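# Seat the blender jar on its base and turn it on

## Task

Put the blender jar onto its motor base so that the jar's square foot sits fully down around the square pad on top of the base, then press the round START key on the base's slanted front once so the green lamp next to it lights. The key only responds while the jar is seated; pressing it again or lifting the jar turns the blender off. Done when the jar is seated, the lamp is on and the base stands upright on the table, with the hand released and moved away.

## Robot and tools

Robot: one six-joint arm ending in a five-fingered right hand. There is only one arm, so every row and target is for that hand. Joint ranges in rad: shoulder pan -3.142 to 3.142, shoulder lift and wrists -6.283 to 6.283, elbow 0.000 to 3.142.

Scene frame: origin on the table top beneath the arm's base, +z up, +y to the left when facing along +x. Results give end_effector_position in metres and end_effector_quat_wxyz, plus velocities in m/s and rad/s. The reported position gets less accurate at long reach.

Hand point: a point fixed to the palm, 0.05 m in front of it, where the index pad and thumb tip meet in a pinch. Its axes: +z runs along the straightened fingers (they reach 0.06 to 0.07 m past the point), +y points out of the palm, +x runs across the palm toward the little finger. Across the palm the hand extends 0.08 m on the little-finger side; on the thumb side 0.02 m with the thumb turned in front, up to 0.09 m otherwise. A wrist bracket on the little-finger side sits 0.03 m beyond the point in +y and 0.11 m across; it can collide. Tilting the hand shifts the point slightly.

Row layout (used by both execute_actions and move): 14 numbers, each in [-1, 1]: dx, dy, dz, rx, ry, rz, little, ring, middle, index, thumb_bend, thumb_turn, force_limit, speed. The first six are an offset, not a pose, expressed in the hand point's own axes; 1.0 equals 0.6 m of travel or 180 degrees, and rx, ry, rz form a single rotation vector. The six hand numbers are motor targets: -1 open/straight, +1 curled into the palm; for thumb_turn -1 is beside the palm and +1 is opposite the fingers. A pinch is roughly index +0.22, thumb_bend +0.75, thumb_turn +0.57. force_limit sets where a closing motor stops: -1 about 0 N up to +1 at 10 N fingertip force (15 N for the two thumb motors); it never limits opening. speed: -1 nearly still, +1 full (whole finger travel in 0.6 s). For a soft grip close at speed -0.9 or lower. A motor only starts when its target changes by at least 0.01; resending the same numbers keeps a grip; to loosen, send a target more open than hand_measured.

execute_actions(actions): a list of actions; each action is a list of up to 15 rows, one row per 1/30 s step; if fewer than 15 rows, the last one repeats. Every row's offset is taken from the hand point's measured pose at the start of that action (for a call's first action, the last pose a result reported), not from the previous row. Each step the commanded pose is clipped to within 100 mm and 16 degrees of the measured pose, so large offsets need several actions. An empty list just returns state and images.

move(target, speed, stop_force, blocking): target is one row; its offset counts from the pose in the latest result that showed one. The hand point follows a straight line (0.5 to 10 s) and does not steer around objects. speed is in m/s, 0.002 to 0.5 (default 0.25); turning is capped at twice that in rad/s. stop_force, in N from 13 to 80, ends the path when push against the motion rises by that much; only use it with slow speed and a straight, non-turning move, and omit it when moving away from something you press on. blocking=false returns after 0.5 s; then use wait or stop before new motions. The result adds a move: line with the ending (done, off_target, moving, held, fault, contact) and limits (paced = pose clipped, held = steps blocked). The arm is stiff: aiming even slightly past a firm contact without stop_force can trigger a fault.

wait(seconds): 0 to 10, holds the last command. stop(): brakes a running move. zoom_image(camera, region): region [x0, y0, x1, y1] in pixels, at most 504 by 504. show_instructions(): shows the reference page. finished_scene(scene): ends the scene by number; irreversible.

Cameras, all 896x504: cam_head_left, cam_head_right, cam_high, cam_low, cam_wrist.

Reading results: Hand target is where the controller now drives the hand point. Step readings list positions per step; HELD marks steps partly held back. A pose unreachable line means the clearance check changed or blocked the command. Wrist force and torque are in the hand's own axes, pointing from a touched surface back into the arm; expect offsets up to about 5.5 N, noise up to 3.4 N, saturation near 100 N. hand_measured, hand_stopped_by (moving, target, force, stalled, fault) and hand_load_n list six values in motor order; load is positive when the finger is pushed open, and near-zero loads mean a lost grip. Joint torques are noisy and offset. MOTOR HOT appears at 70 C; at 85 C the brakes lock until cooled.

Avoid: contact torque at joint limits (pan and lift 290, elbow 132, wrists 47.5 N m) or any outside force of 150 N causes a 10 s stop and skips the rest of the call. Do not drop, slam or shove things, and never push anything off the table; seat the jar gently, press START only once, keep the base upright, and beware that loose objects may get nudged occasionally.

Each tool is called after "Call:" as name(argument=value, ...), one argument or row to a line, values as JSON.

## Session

Call:
execute_actions(
  actions=[],
)

Scene clock: 0.00 s.
end_effector_position=(+0.3030, +0.0537, +0.1197) hand_measured=(-1.000, -1.000, -1.000, -1.000, -1.000, -1.000) hand_load_n=(+0.0, +0.0, +0.0, +0.0, +0.0, +0.0) hand_stopped_by=(target, target, target, target, target, target) hand_force_limit=0.00 hand_speed=-0.80 end_effector_quat_wxyz=(-0.186, +0.004, +0.982, +0.027) end_effector_velocity=(-0.001, +0.001, -0.000) end_effector_angular_velocity=(+0.002, +0.001, -0.000)
Joint positions: [-0.533 -1.242  2.374  0.789  1.715 -2.079]
Joint velocities: [ 0.     0.001  0.001 -0.    -0.001  0.   ]
Joint torques (N m, as the arm reports them, + toward a larger angle): no reading
Wrist force (N, on the end effector, along its own x y z axes, offset not removed): no reading
Wrist torque (N m, same axes, about the end effector's origin, offset not removed): no reading
Hand target: +0.303, +0.054, +0.120; -0.186, +0.004, +0.982, +0.027

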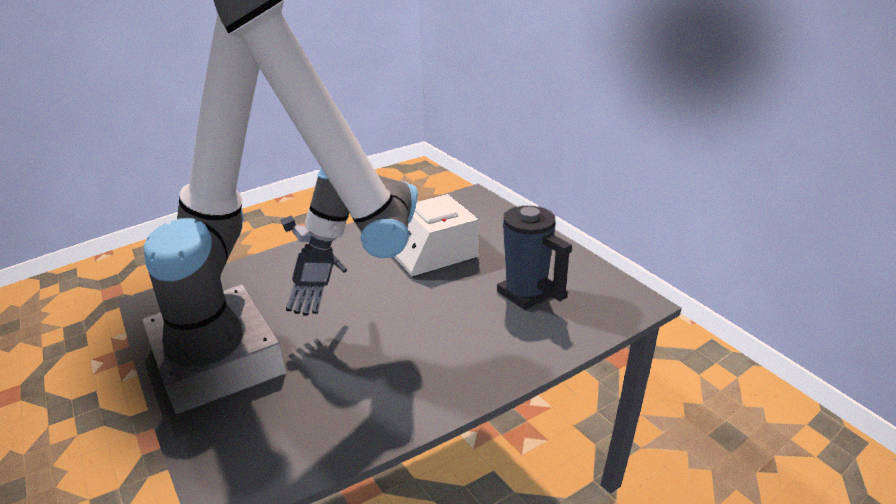

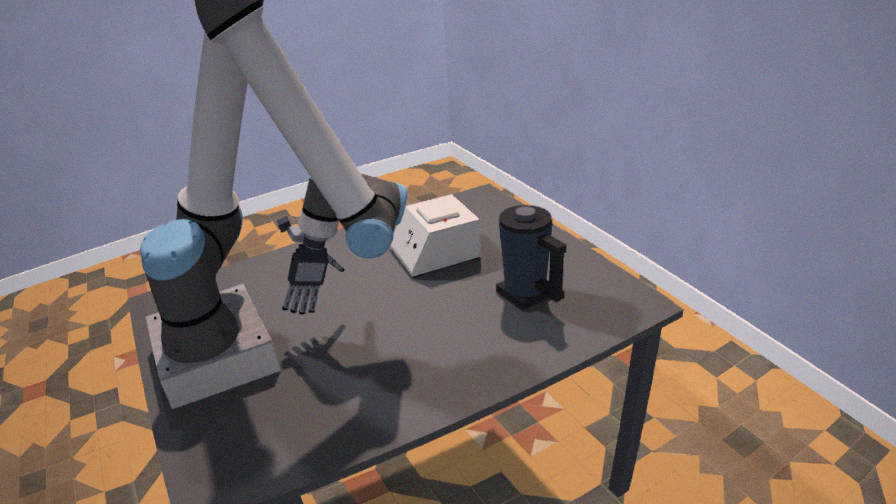

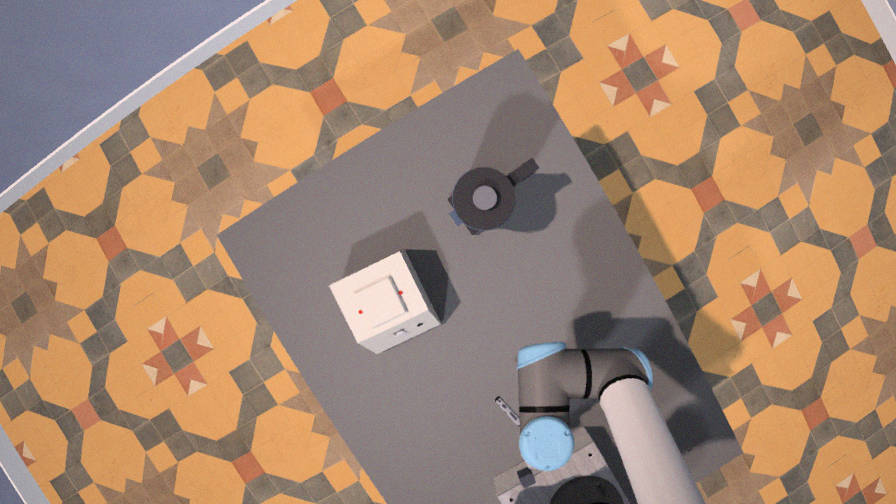

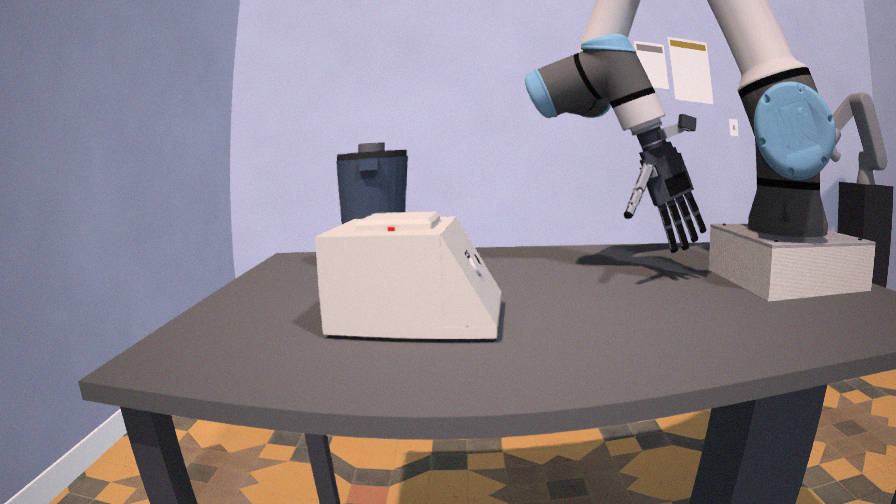

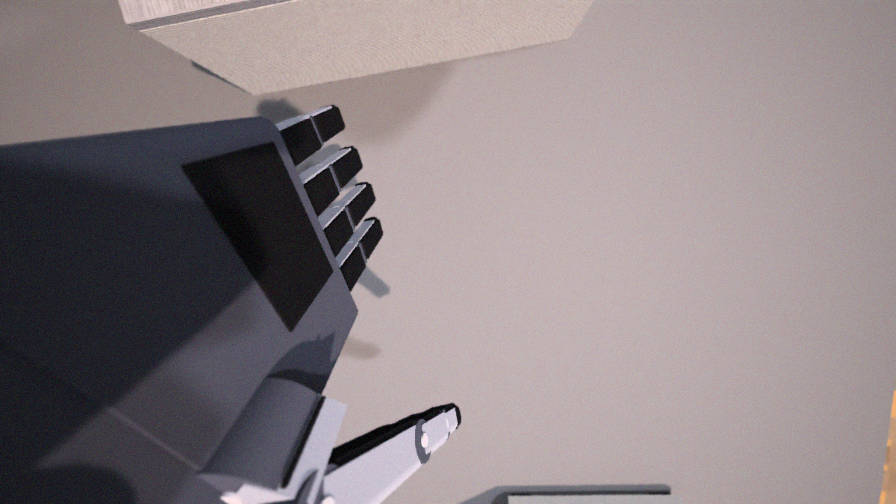

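Call:
move(
  target=[-0.303,-0.507,-0.352,0.012,-0.62,-0.017,-1,-1,-1,-1,-1,-1,0.5,0.5],
)

Scene clock: 7.77 s.
end_effector_position=(+0.5435, -0.2615, +0.2336) hand_measured=(-1.000, -1.000, -1.000, -1.000, -1.000, -1.000) hand_load_n=(+0.0, +0.0, +0.0, +0.0, +0.0, +0.0) hand_stopped_by=(target, target, target, target, target, target) hand_force_limit=0.50 hand_speed=0.50 end_effector_quat_wxyz=(+0.707, -0.001, +0.708, -0.001) end_effector_velocity=(+0.000, -0.000, -0.001) end_effector_angular_velocity=(+0.001, -0.020, -0.004)
Joint positions: [-1.274 -1.268  2.473 -1.199  0.286 -1.581]
Joint velocities: [ 0.002  0.008  0.017 -0.096  0.006  0.069]
Joint torques (N m, as the arm reports them, + toward a larger angle): [ 16.33 -28.62  -3.93  -2.78   2.61   2.03]
Wrist force (N, on the end effector, along its own x y z axes, offset not removed): [3.6 0.3 3.6]
Wrist torque (N m, same axes, about the end effector's origin, offset not removed): [-0.46 -0.71 -0.09]
Hand target: +0.543, -0.261, +0.233; +0.707, -0.001, +0.707, -0.001
Off the commanded pose: 0.000 m, 0 deg.
move: done

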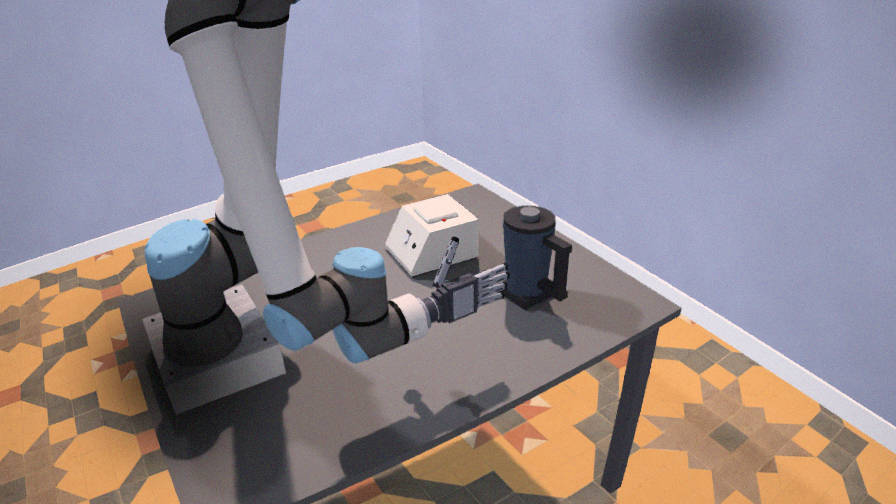

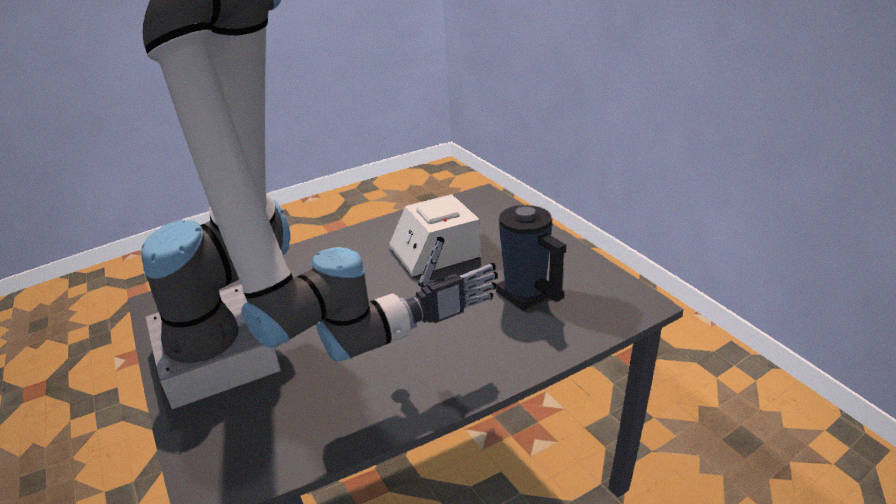

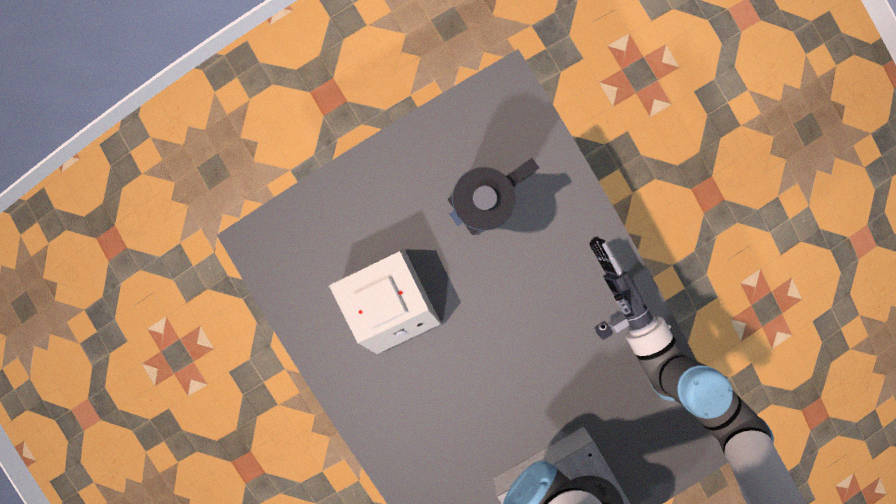

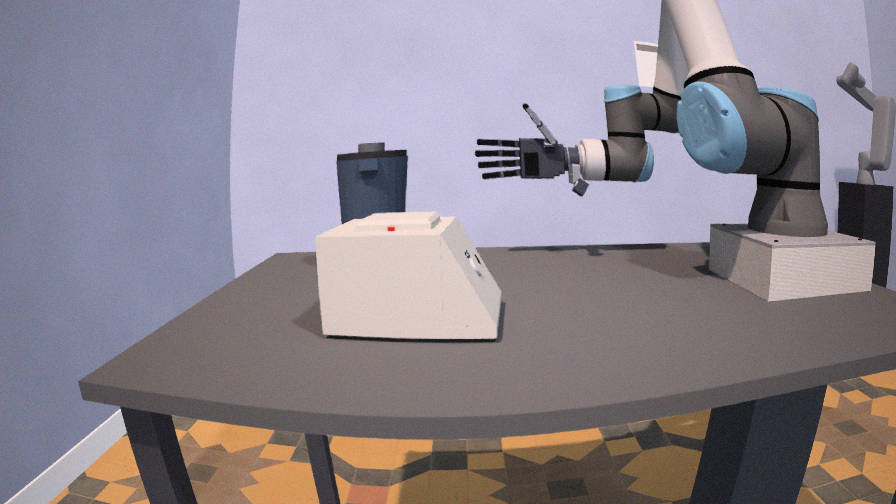

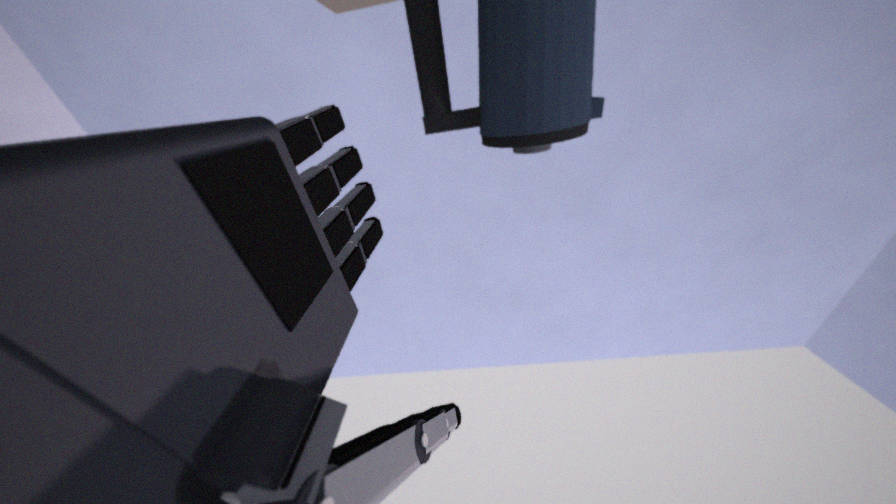

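To (.70,-.255,.145), then compare the wrist view.

Call:
move(
  target=[0.148,0.011,0.26,0,0,0,-1,-1,-1,-1,-1,-1,0.5,0.5],
)

Scene clock: 9.93 s.
end_effector_position=(+0.6992, -0.2547, +0.1449) hand_measured=(-1.000, -1.000, -1.000, -1.000, -1.000, -1.000) hand_load_n=(+0.0, +0.0, +0.0, +0.0, +0.0, +0.0) hand_stopped_by=(target, target, target, target, target, target) hand_force_limit=0.50 hand_speed=0.50 end_effector_quat_wxyz=(+0.707, -0.001, +0.707, -0.001) end_effector_velocity=(+0.002, -0.000, -0.001) end_effector_angular_velocity=(+0.001, +0.000, -0.001)
Joint positions: [-0.952 -0.981  2.259 -1.276  0.608 -1.576]
Joint velocities: [ 0.002  0.003 -0.003  0.     0.003  0.   ]
Joint torques (N m, as the arm reports them, + toward a larger angle): [ 17.57 -48.99 -24.05   1.29   3.27   2.13]
Wrist force (N, on the end effector, along its own x y z axes, offset not removed): [6.4 1.6 3.1]
Wrist torque (N m, same axes, about the end effector's origin, offset not removed): [-0.27 -1.11 0.15]
Hand target: +0.699, -0.255, +0.145; +0.707, -0.001, +0.707, -0.001
Off the commanded pose: 0.000 m, 0 deg.
move: done

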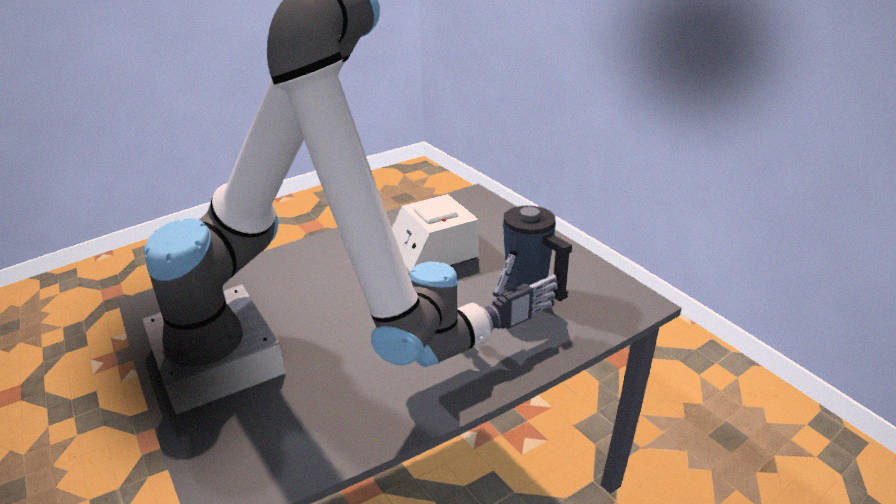

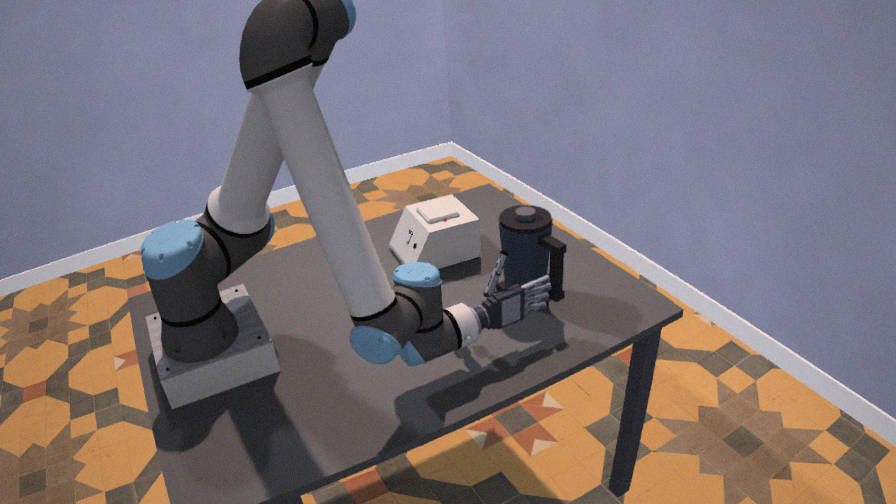

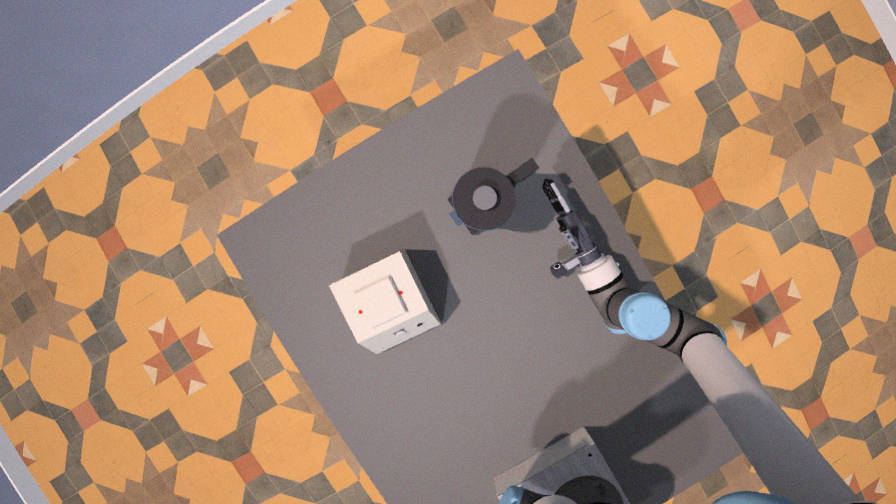

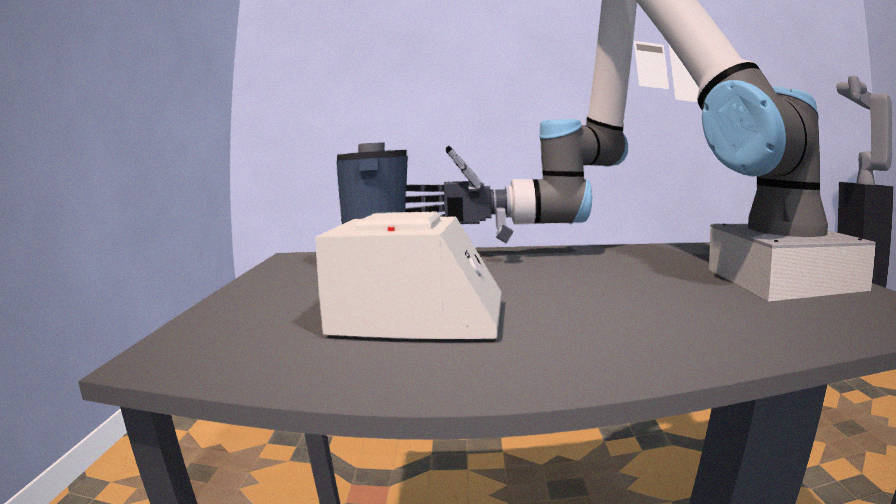

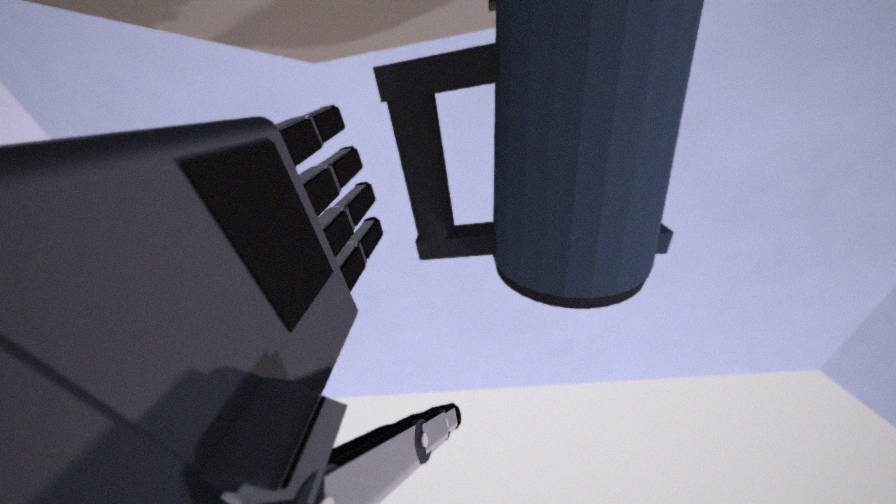

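Call:
move(
  target=[-0.008,0.008,0.205,0,0,0,-1,-1,-1,-1,-1,-1,0.5,0.5],
  speed=0.08,
)

Scene clock: 12.70 s.
end_effector_position=(+0.8220, -0.2497, +0.1497) hand_measured=(-1.000, -1.000, -1.000, -1.000, -1.000, -1.000) hand_load_n=(+0.0, +0.0, +0.0, +0.0, +0.0, +0.0) hand_stopped_by=(target, target, target, target, target, target) hand_force_limit=0.50 hand_speed=0.50 end_effector_quat_wxyz=(+0.707, -0.001, +0.707, -0.001) end_effector_velocity=(+0.002, -0.000, -0.001) end_effector_angular_velocity=(+0.001, +0.002, -0.001)
Joint positions: [-0.777 -0.917  2.057 -1.14   0.783 -1.575]
Joint velocities: [ 0.002  0.003 -0.004  0.003  0.003 -0.001]
Joint torques (N m, as the arm reports them, + toward a larger angle): [ 19.14 -58.3  -28.67   0.99   3.16  -2.75]
Wrist force (N, on the end effector, along its own x y z axes, offset not removed): [5.9 0.2 4.3]
Wrist torque (N m, same axes, about the end effector's origin, offset not removed): [-0.47 -1.04 0.06]
Hand target: +0.822, -0.250, +0.150; +0.707, -0.001, +0.707, -0.001
Off the commanded pose: 0.000 m, 0 deg.
move: done

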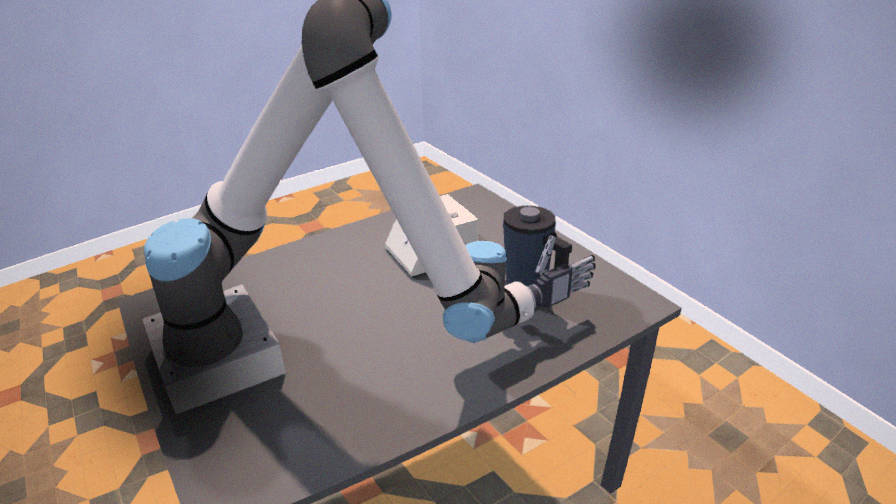

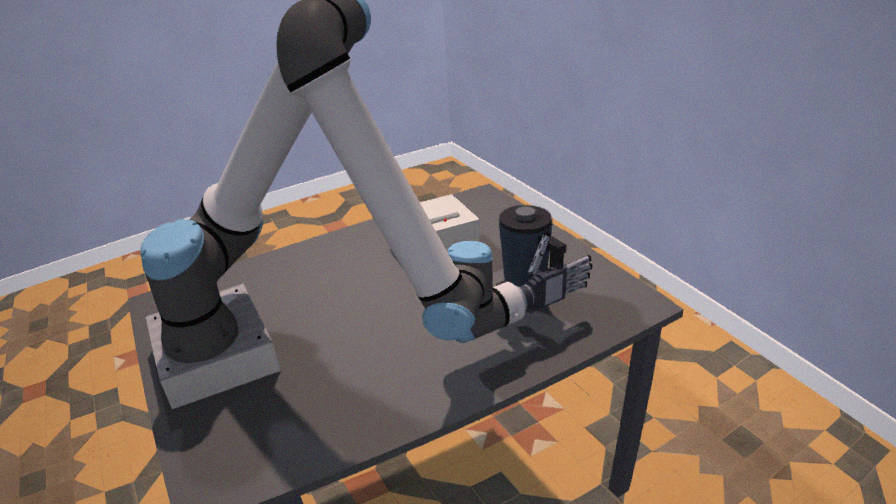

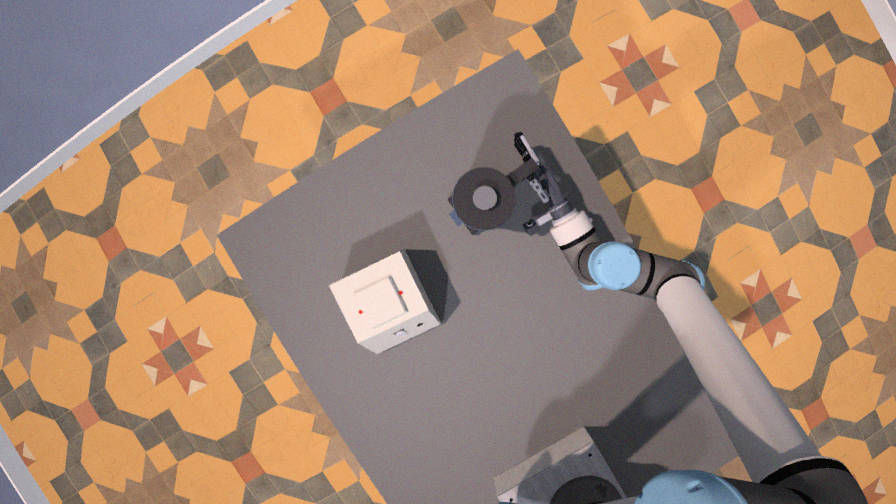

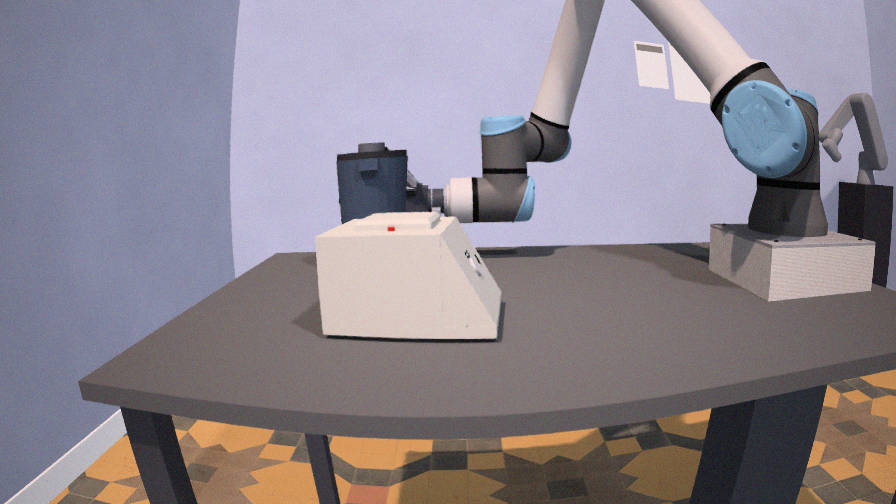

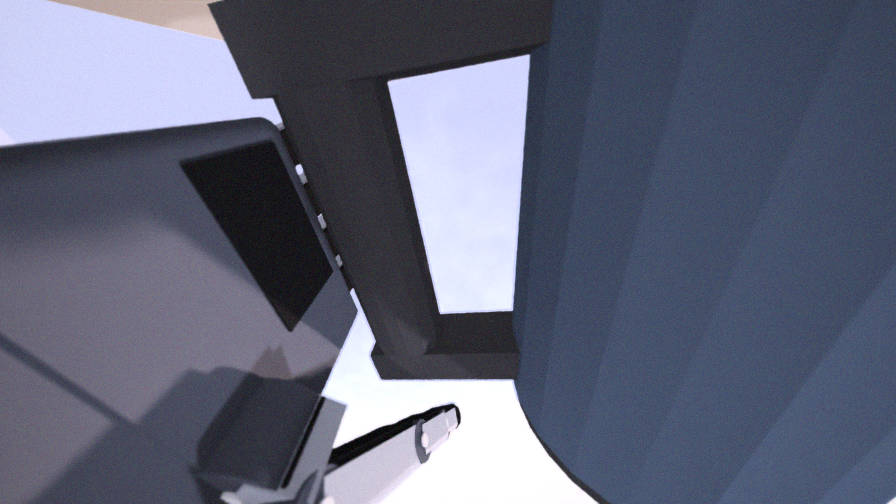

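Call:
move(
  target=[0,0.015,0,0,0,0,1,1,1,1,-1,-1,1,-0.3],
  speed=0.02,
)

Call:
move(
  target=[-0.37,0,0,0,0,0,1,1,1,1,-1,-1,1,-0.3],
  speed=0.12,
)

Scene clock: 15.33 s.
end_effector_position=(+0.8220, -0.2407, +0.1497) hand_measured=(+0.704, +0.696, +0.698, +0.696, -1.000, -1.000) hand_load_n=(+10.5, +11.0, +11.0, +10.0, +0.0, +0.0) hand_stopped_by=(force, force, force, force, target, target) hand_force_limit=1.00 hand_speed=-0.30 end_effector_quat_wxyz=(+0.707, -0.001, +0.707, -0.000) end_effector_velocity=(+0.001, -0.000, +0.001) end_effector_angular_velocity=(-0.001, -0.001, +0.001)
Joint positions: [-0.767 -0.92   2.066 -1.145  0.793 -1.575]
Joint velocities: [ 0.    -0.001 -0.001  0.    -0.001  0.   ]
Joint torques (N m, as the arm reports them, + toward a larger angle): [ 15.56 -87.11  -8.93  -3.45   2.66   1.74]
Wrist force (N, on the end effector, along its own x y z axes, offset not removed): [9.9 -0.4 2.1]
Wrist torque (N m, same axes, about the end effector's origin, offset not removed): [-0.54 -1.19 -0.43]
Hand target: +0.822, -0.241, +0.150; +0.707, -0.001, +0.707, -0.001
Off the commanded pose: 0.000 m, 0 deg.
move: done

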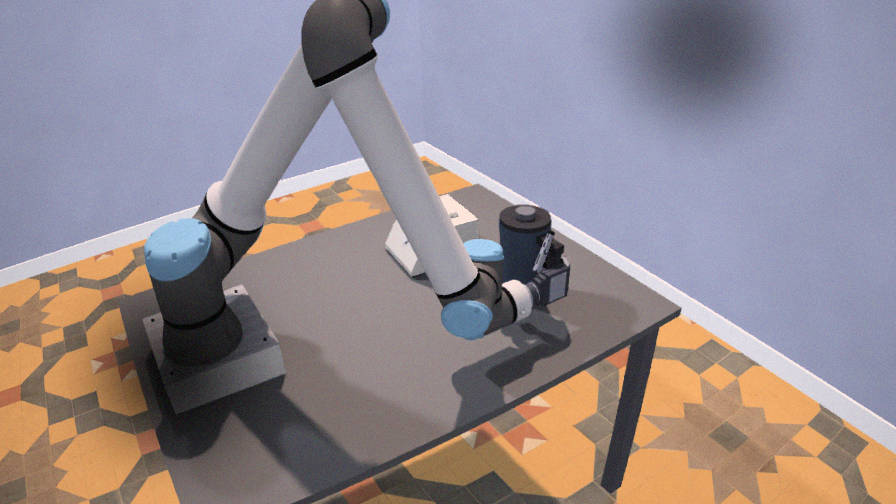

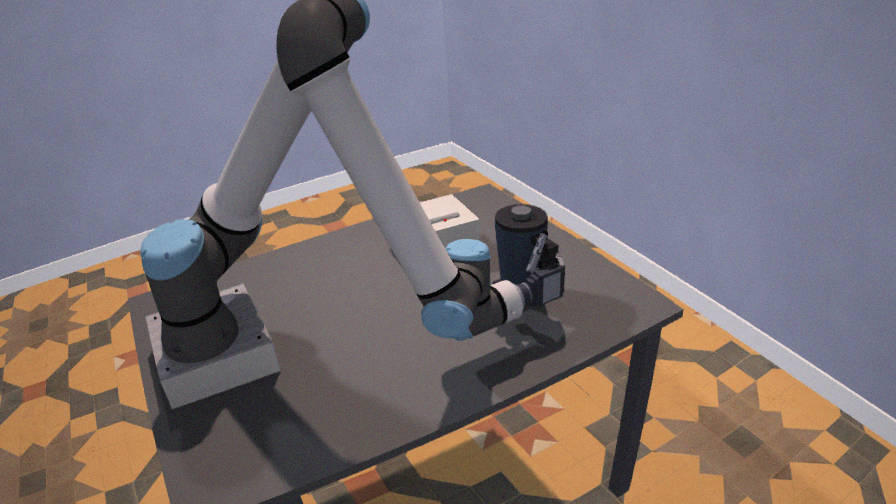

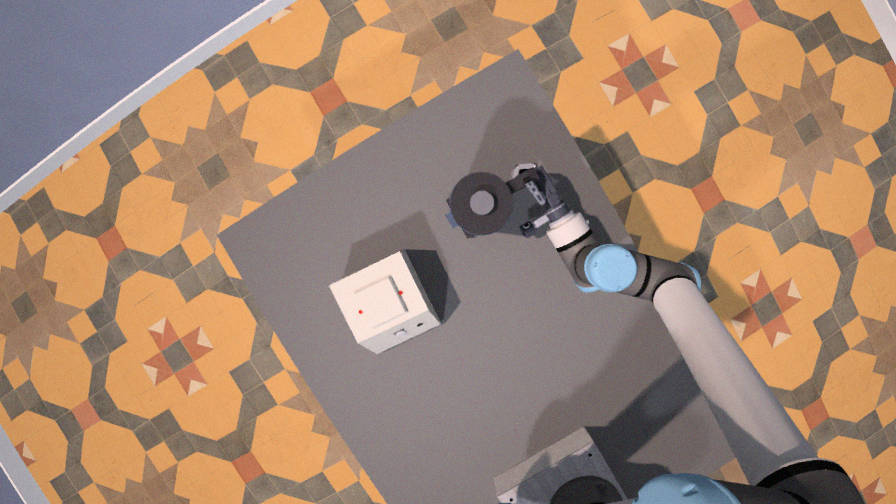

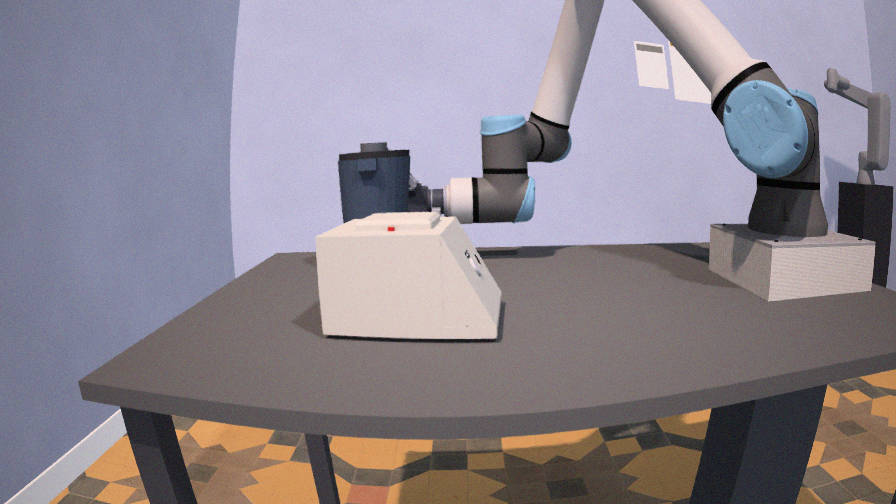

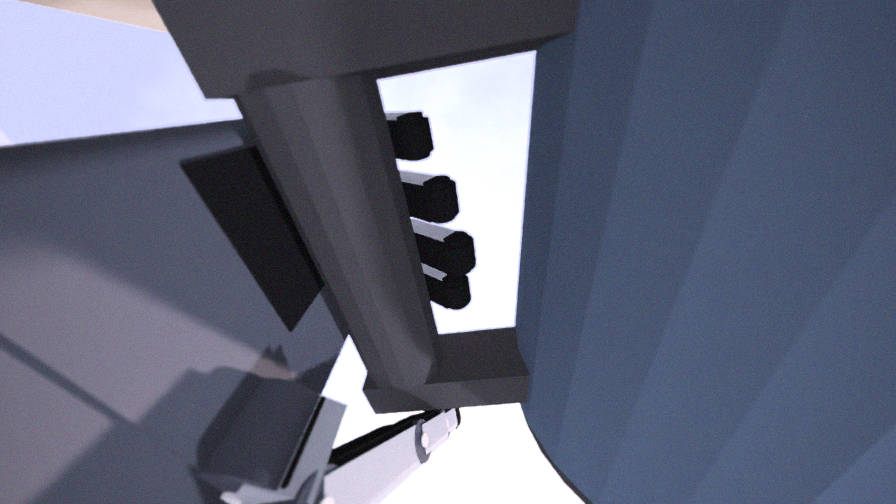

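Scene clock: 17.70 s.
end_effector_position=(+0.8223, -0.2403, +0.3715) hand_measured=(+0.704, +0.696, +0.698, +0.696, -1.000, -1.000) hand_load_n=(+10.5, +11.0, +11.5, +10.5, +0.0, +0.0) hand_stopped_by=(force, force, force, force, target, target) hand_force_limit=1.00 hand_speed=-0.30 end_effector_quat_wxyz=(+0.707, -0.001, +0.707, -0.000) end_effector_velocity=(-0.000, -0.000, +0.002) end_effector_angular_velocity=(+0.003, +0.001, -0.001)
Joint positions: [-0.765 -1.252  2.011 -0.758  0.794 -1.575]
Joint velocities: [-0.    -0.003 -0.001  0.005  0.001  0.001]
Joint torques (N m, as the arm reports them, + toward a larger angle): [-15.99 -85.39 -46.48  -0.25  -3.51  -1.53]
Wrist force (N, on the end effector, along its own x y z axes, offset not removed): [15.0 -0.9 3.6]
Wrist torque (N m, same axes, about the end effector's origin, offset not removed): [-0.54 -1.23 -0.81]
Hand target: +0.822, -0.241, +0.372; +0.707, -0.001, +0.707, -0.000
Off the commanded pose: 0.000 m, 0 deg.
move: done

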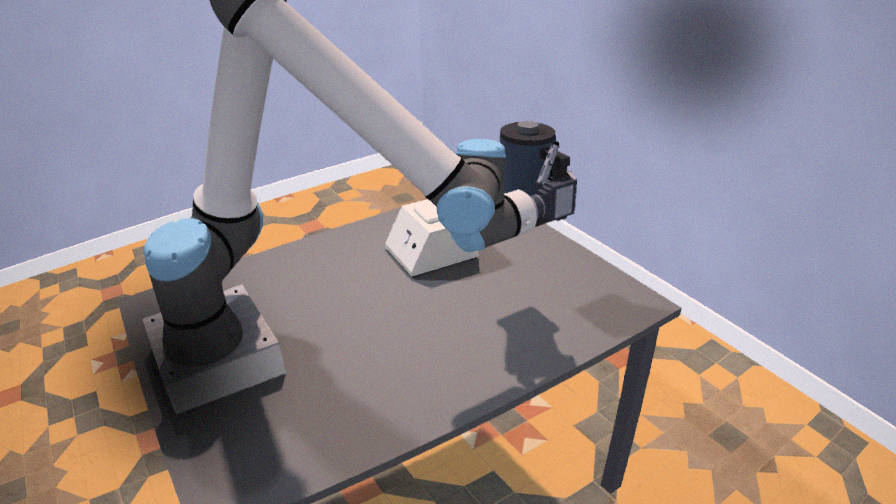

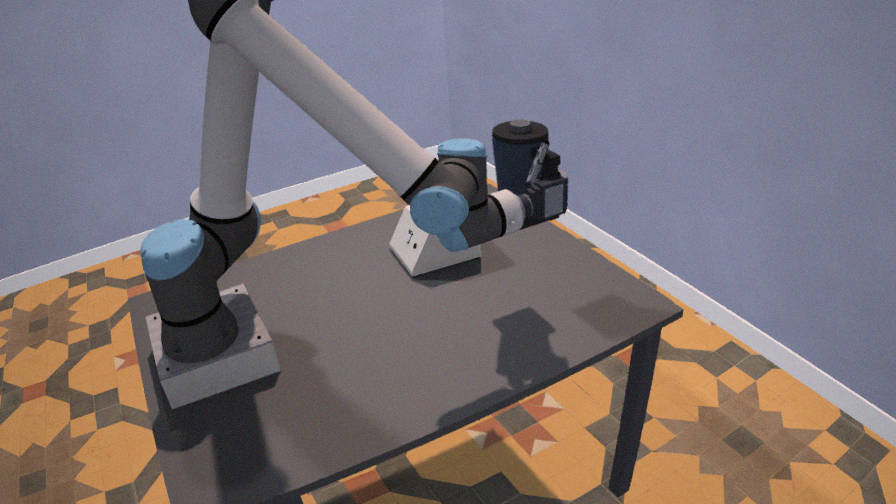

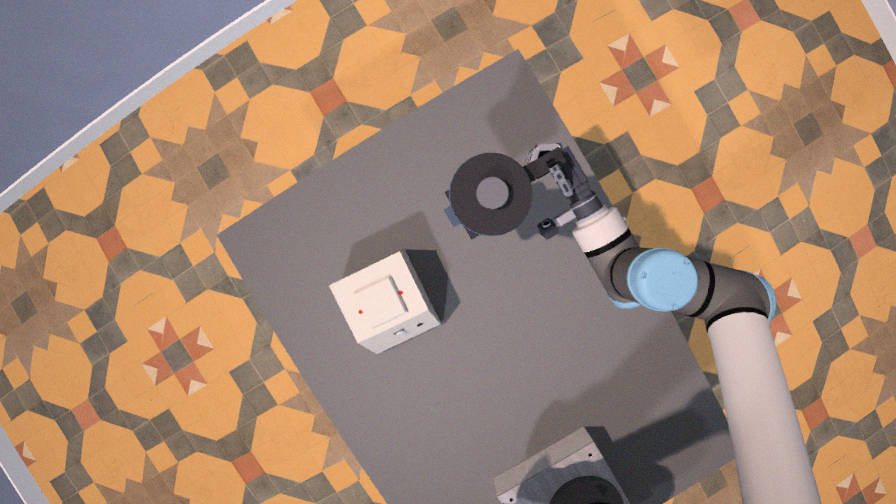

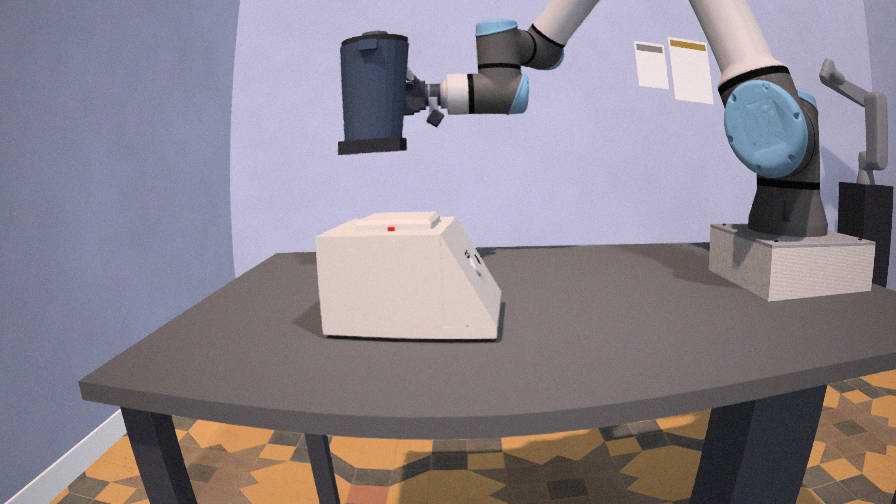

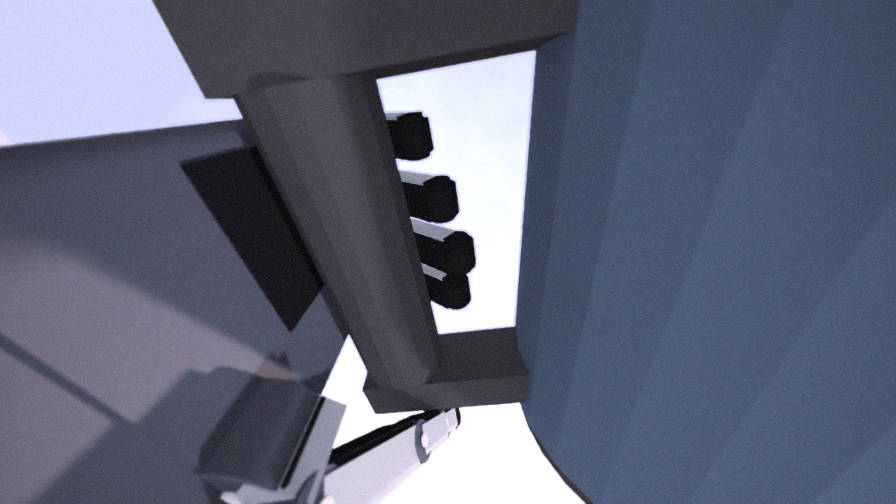

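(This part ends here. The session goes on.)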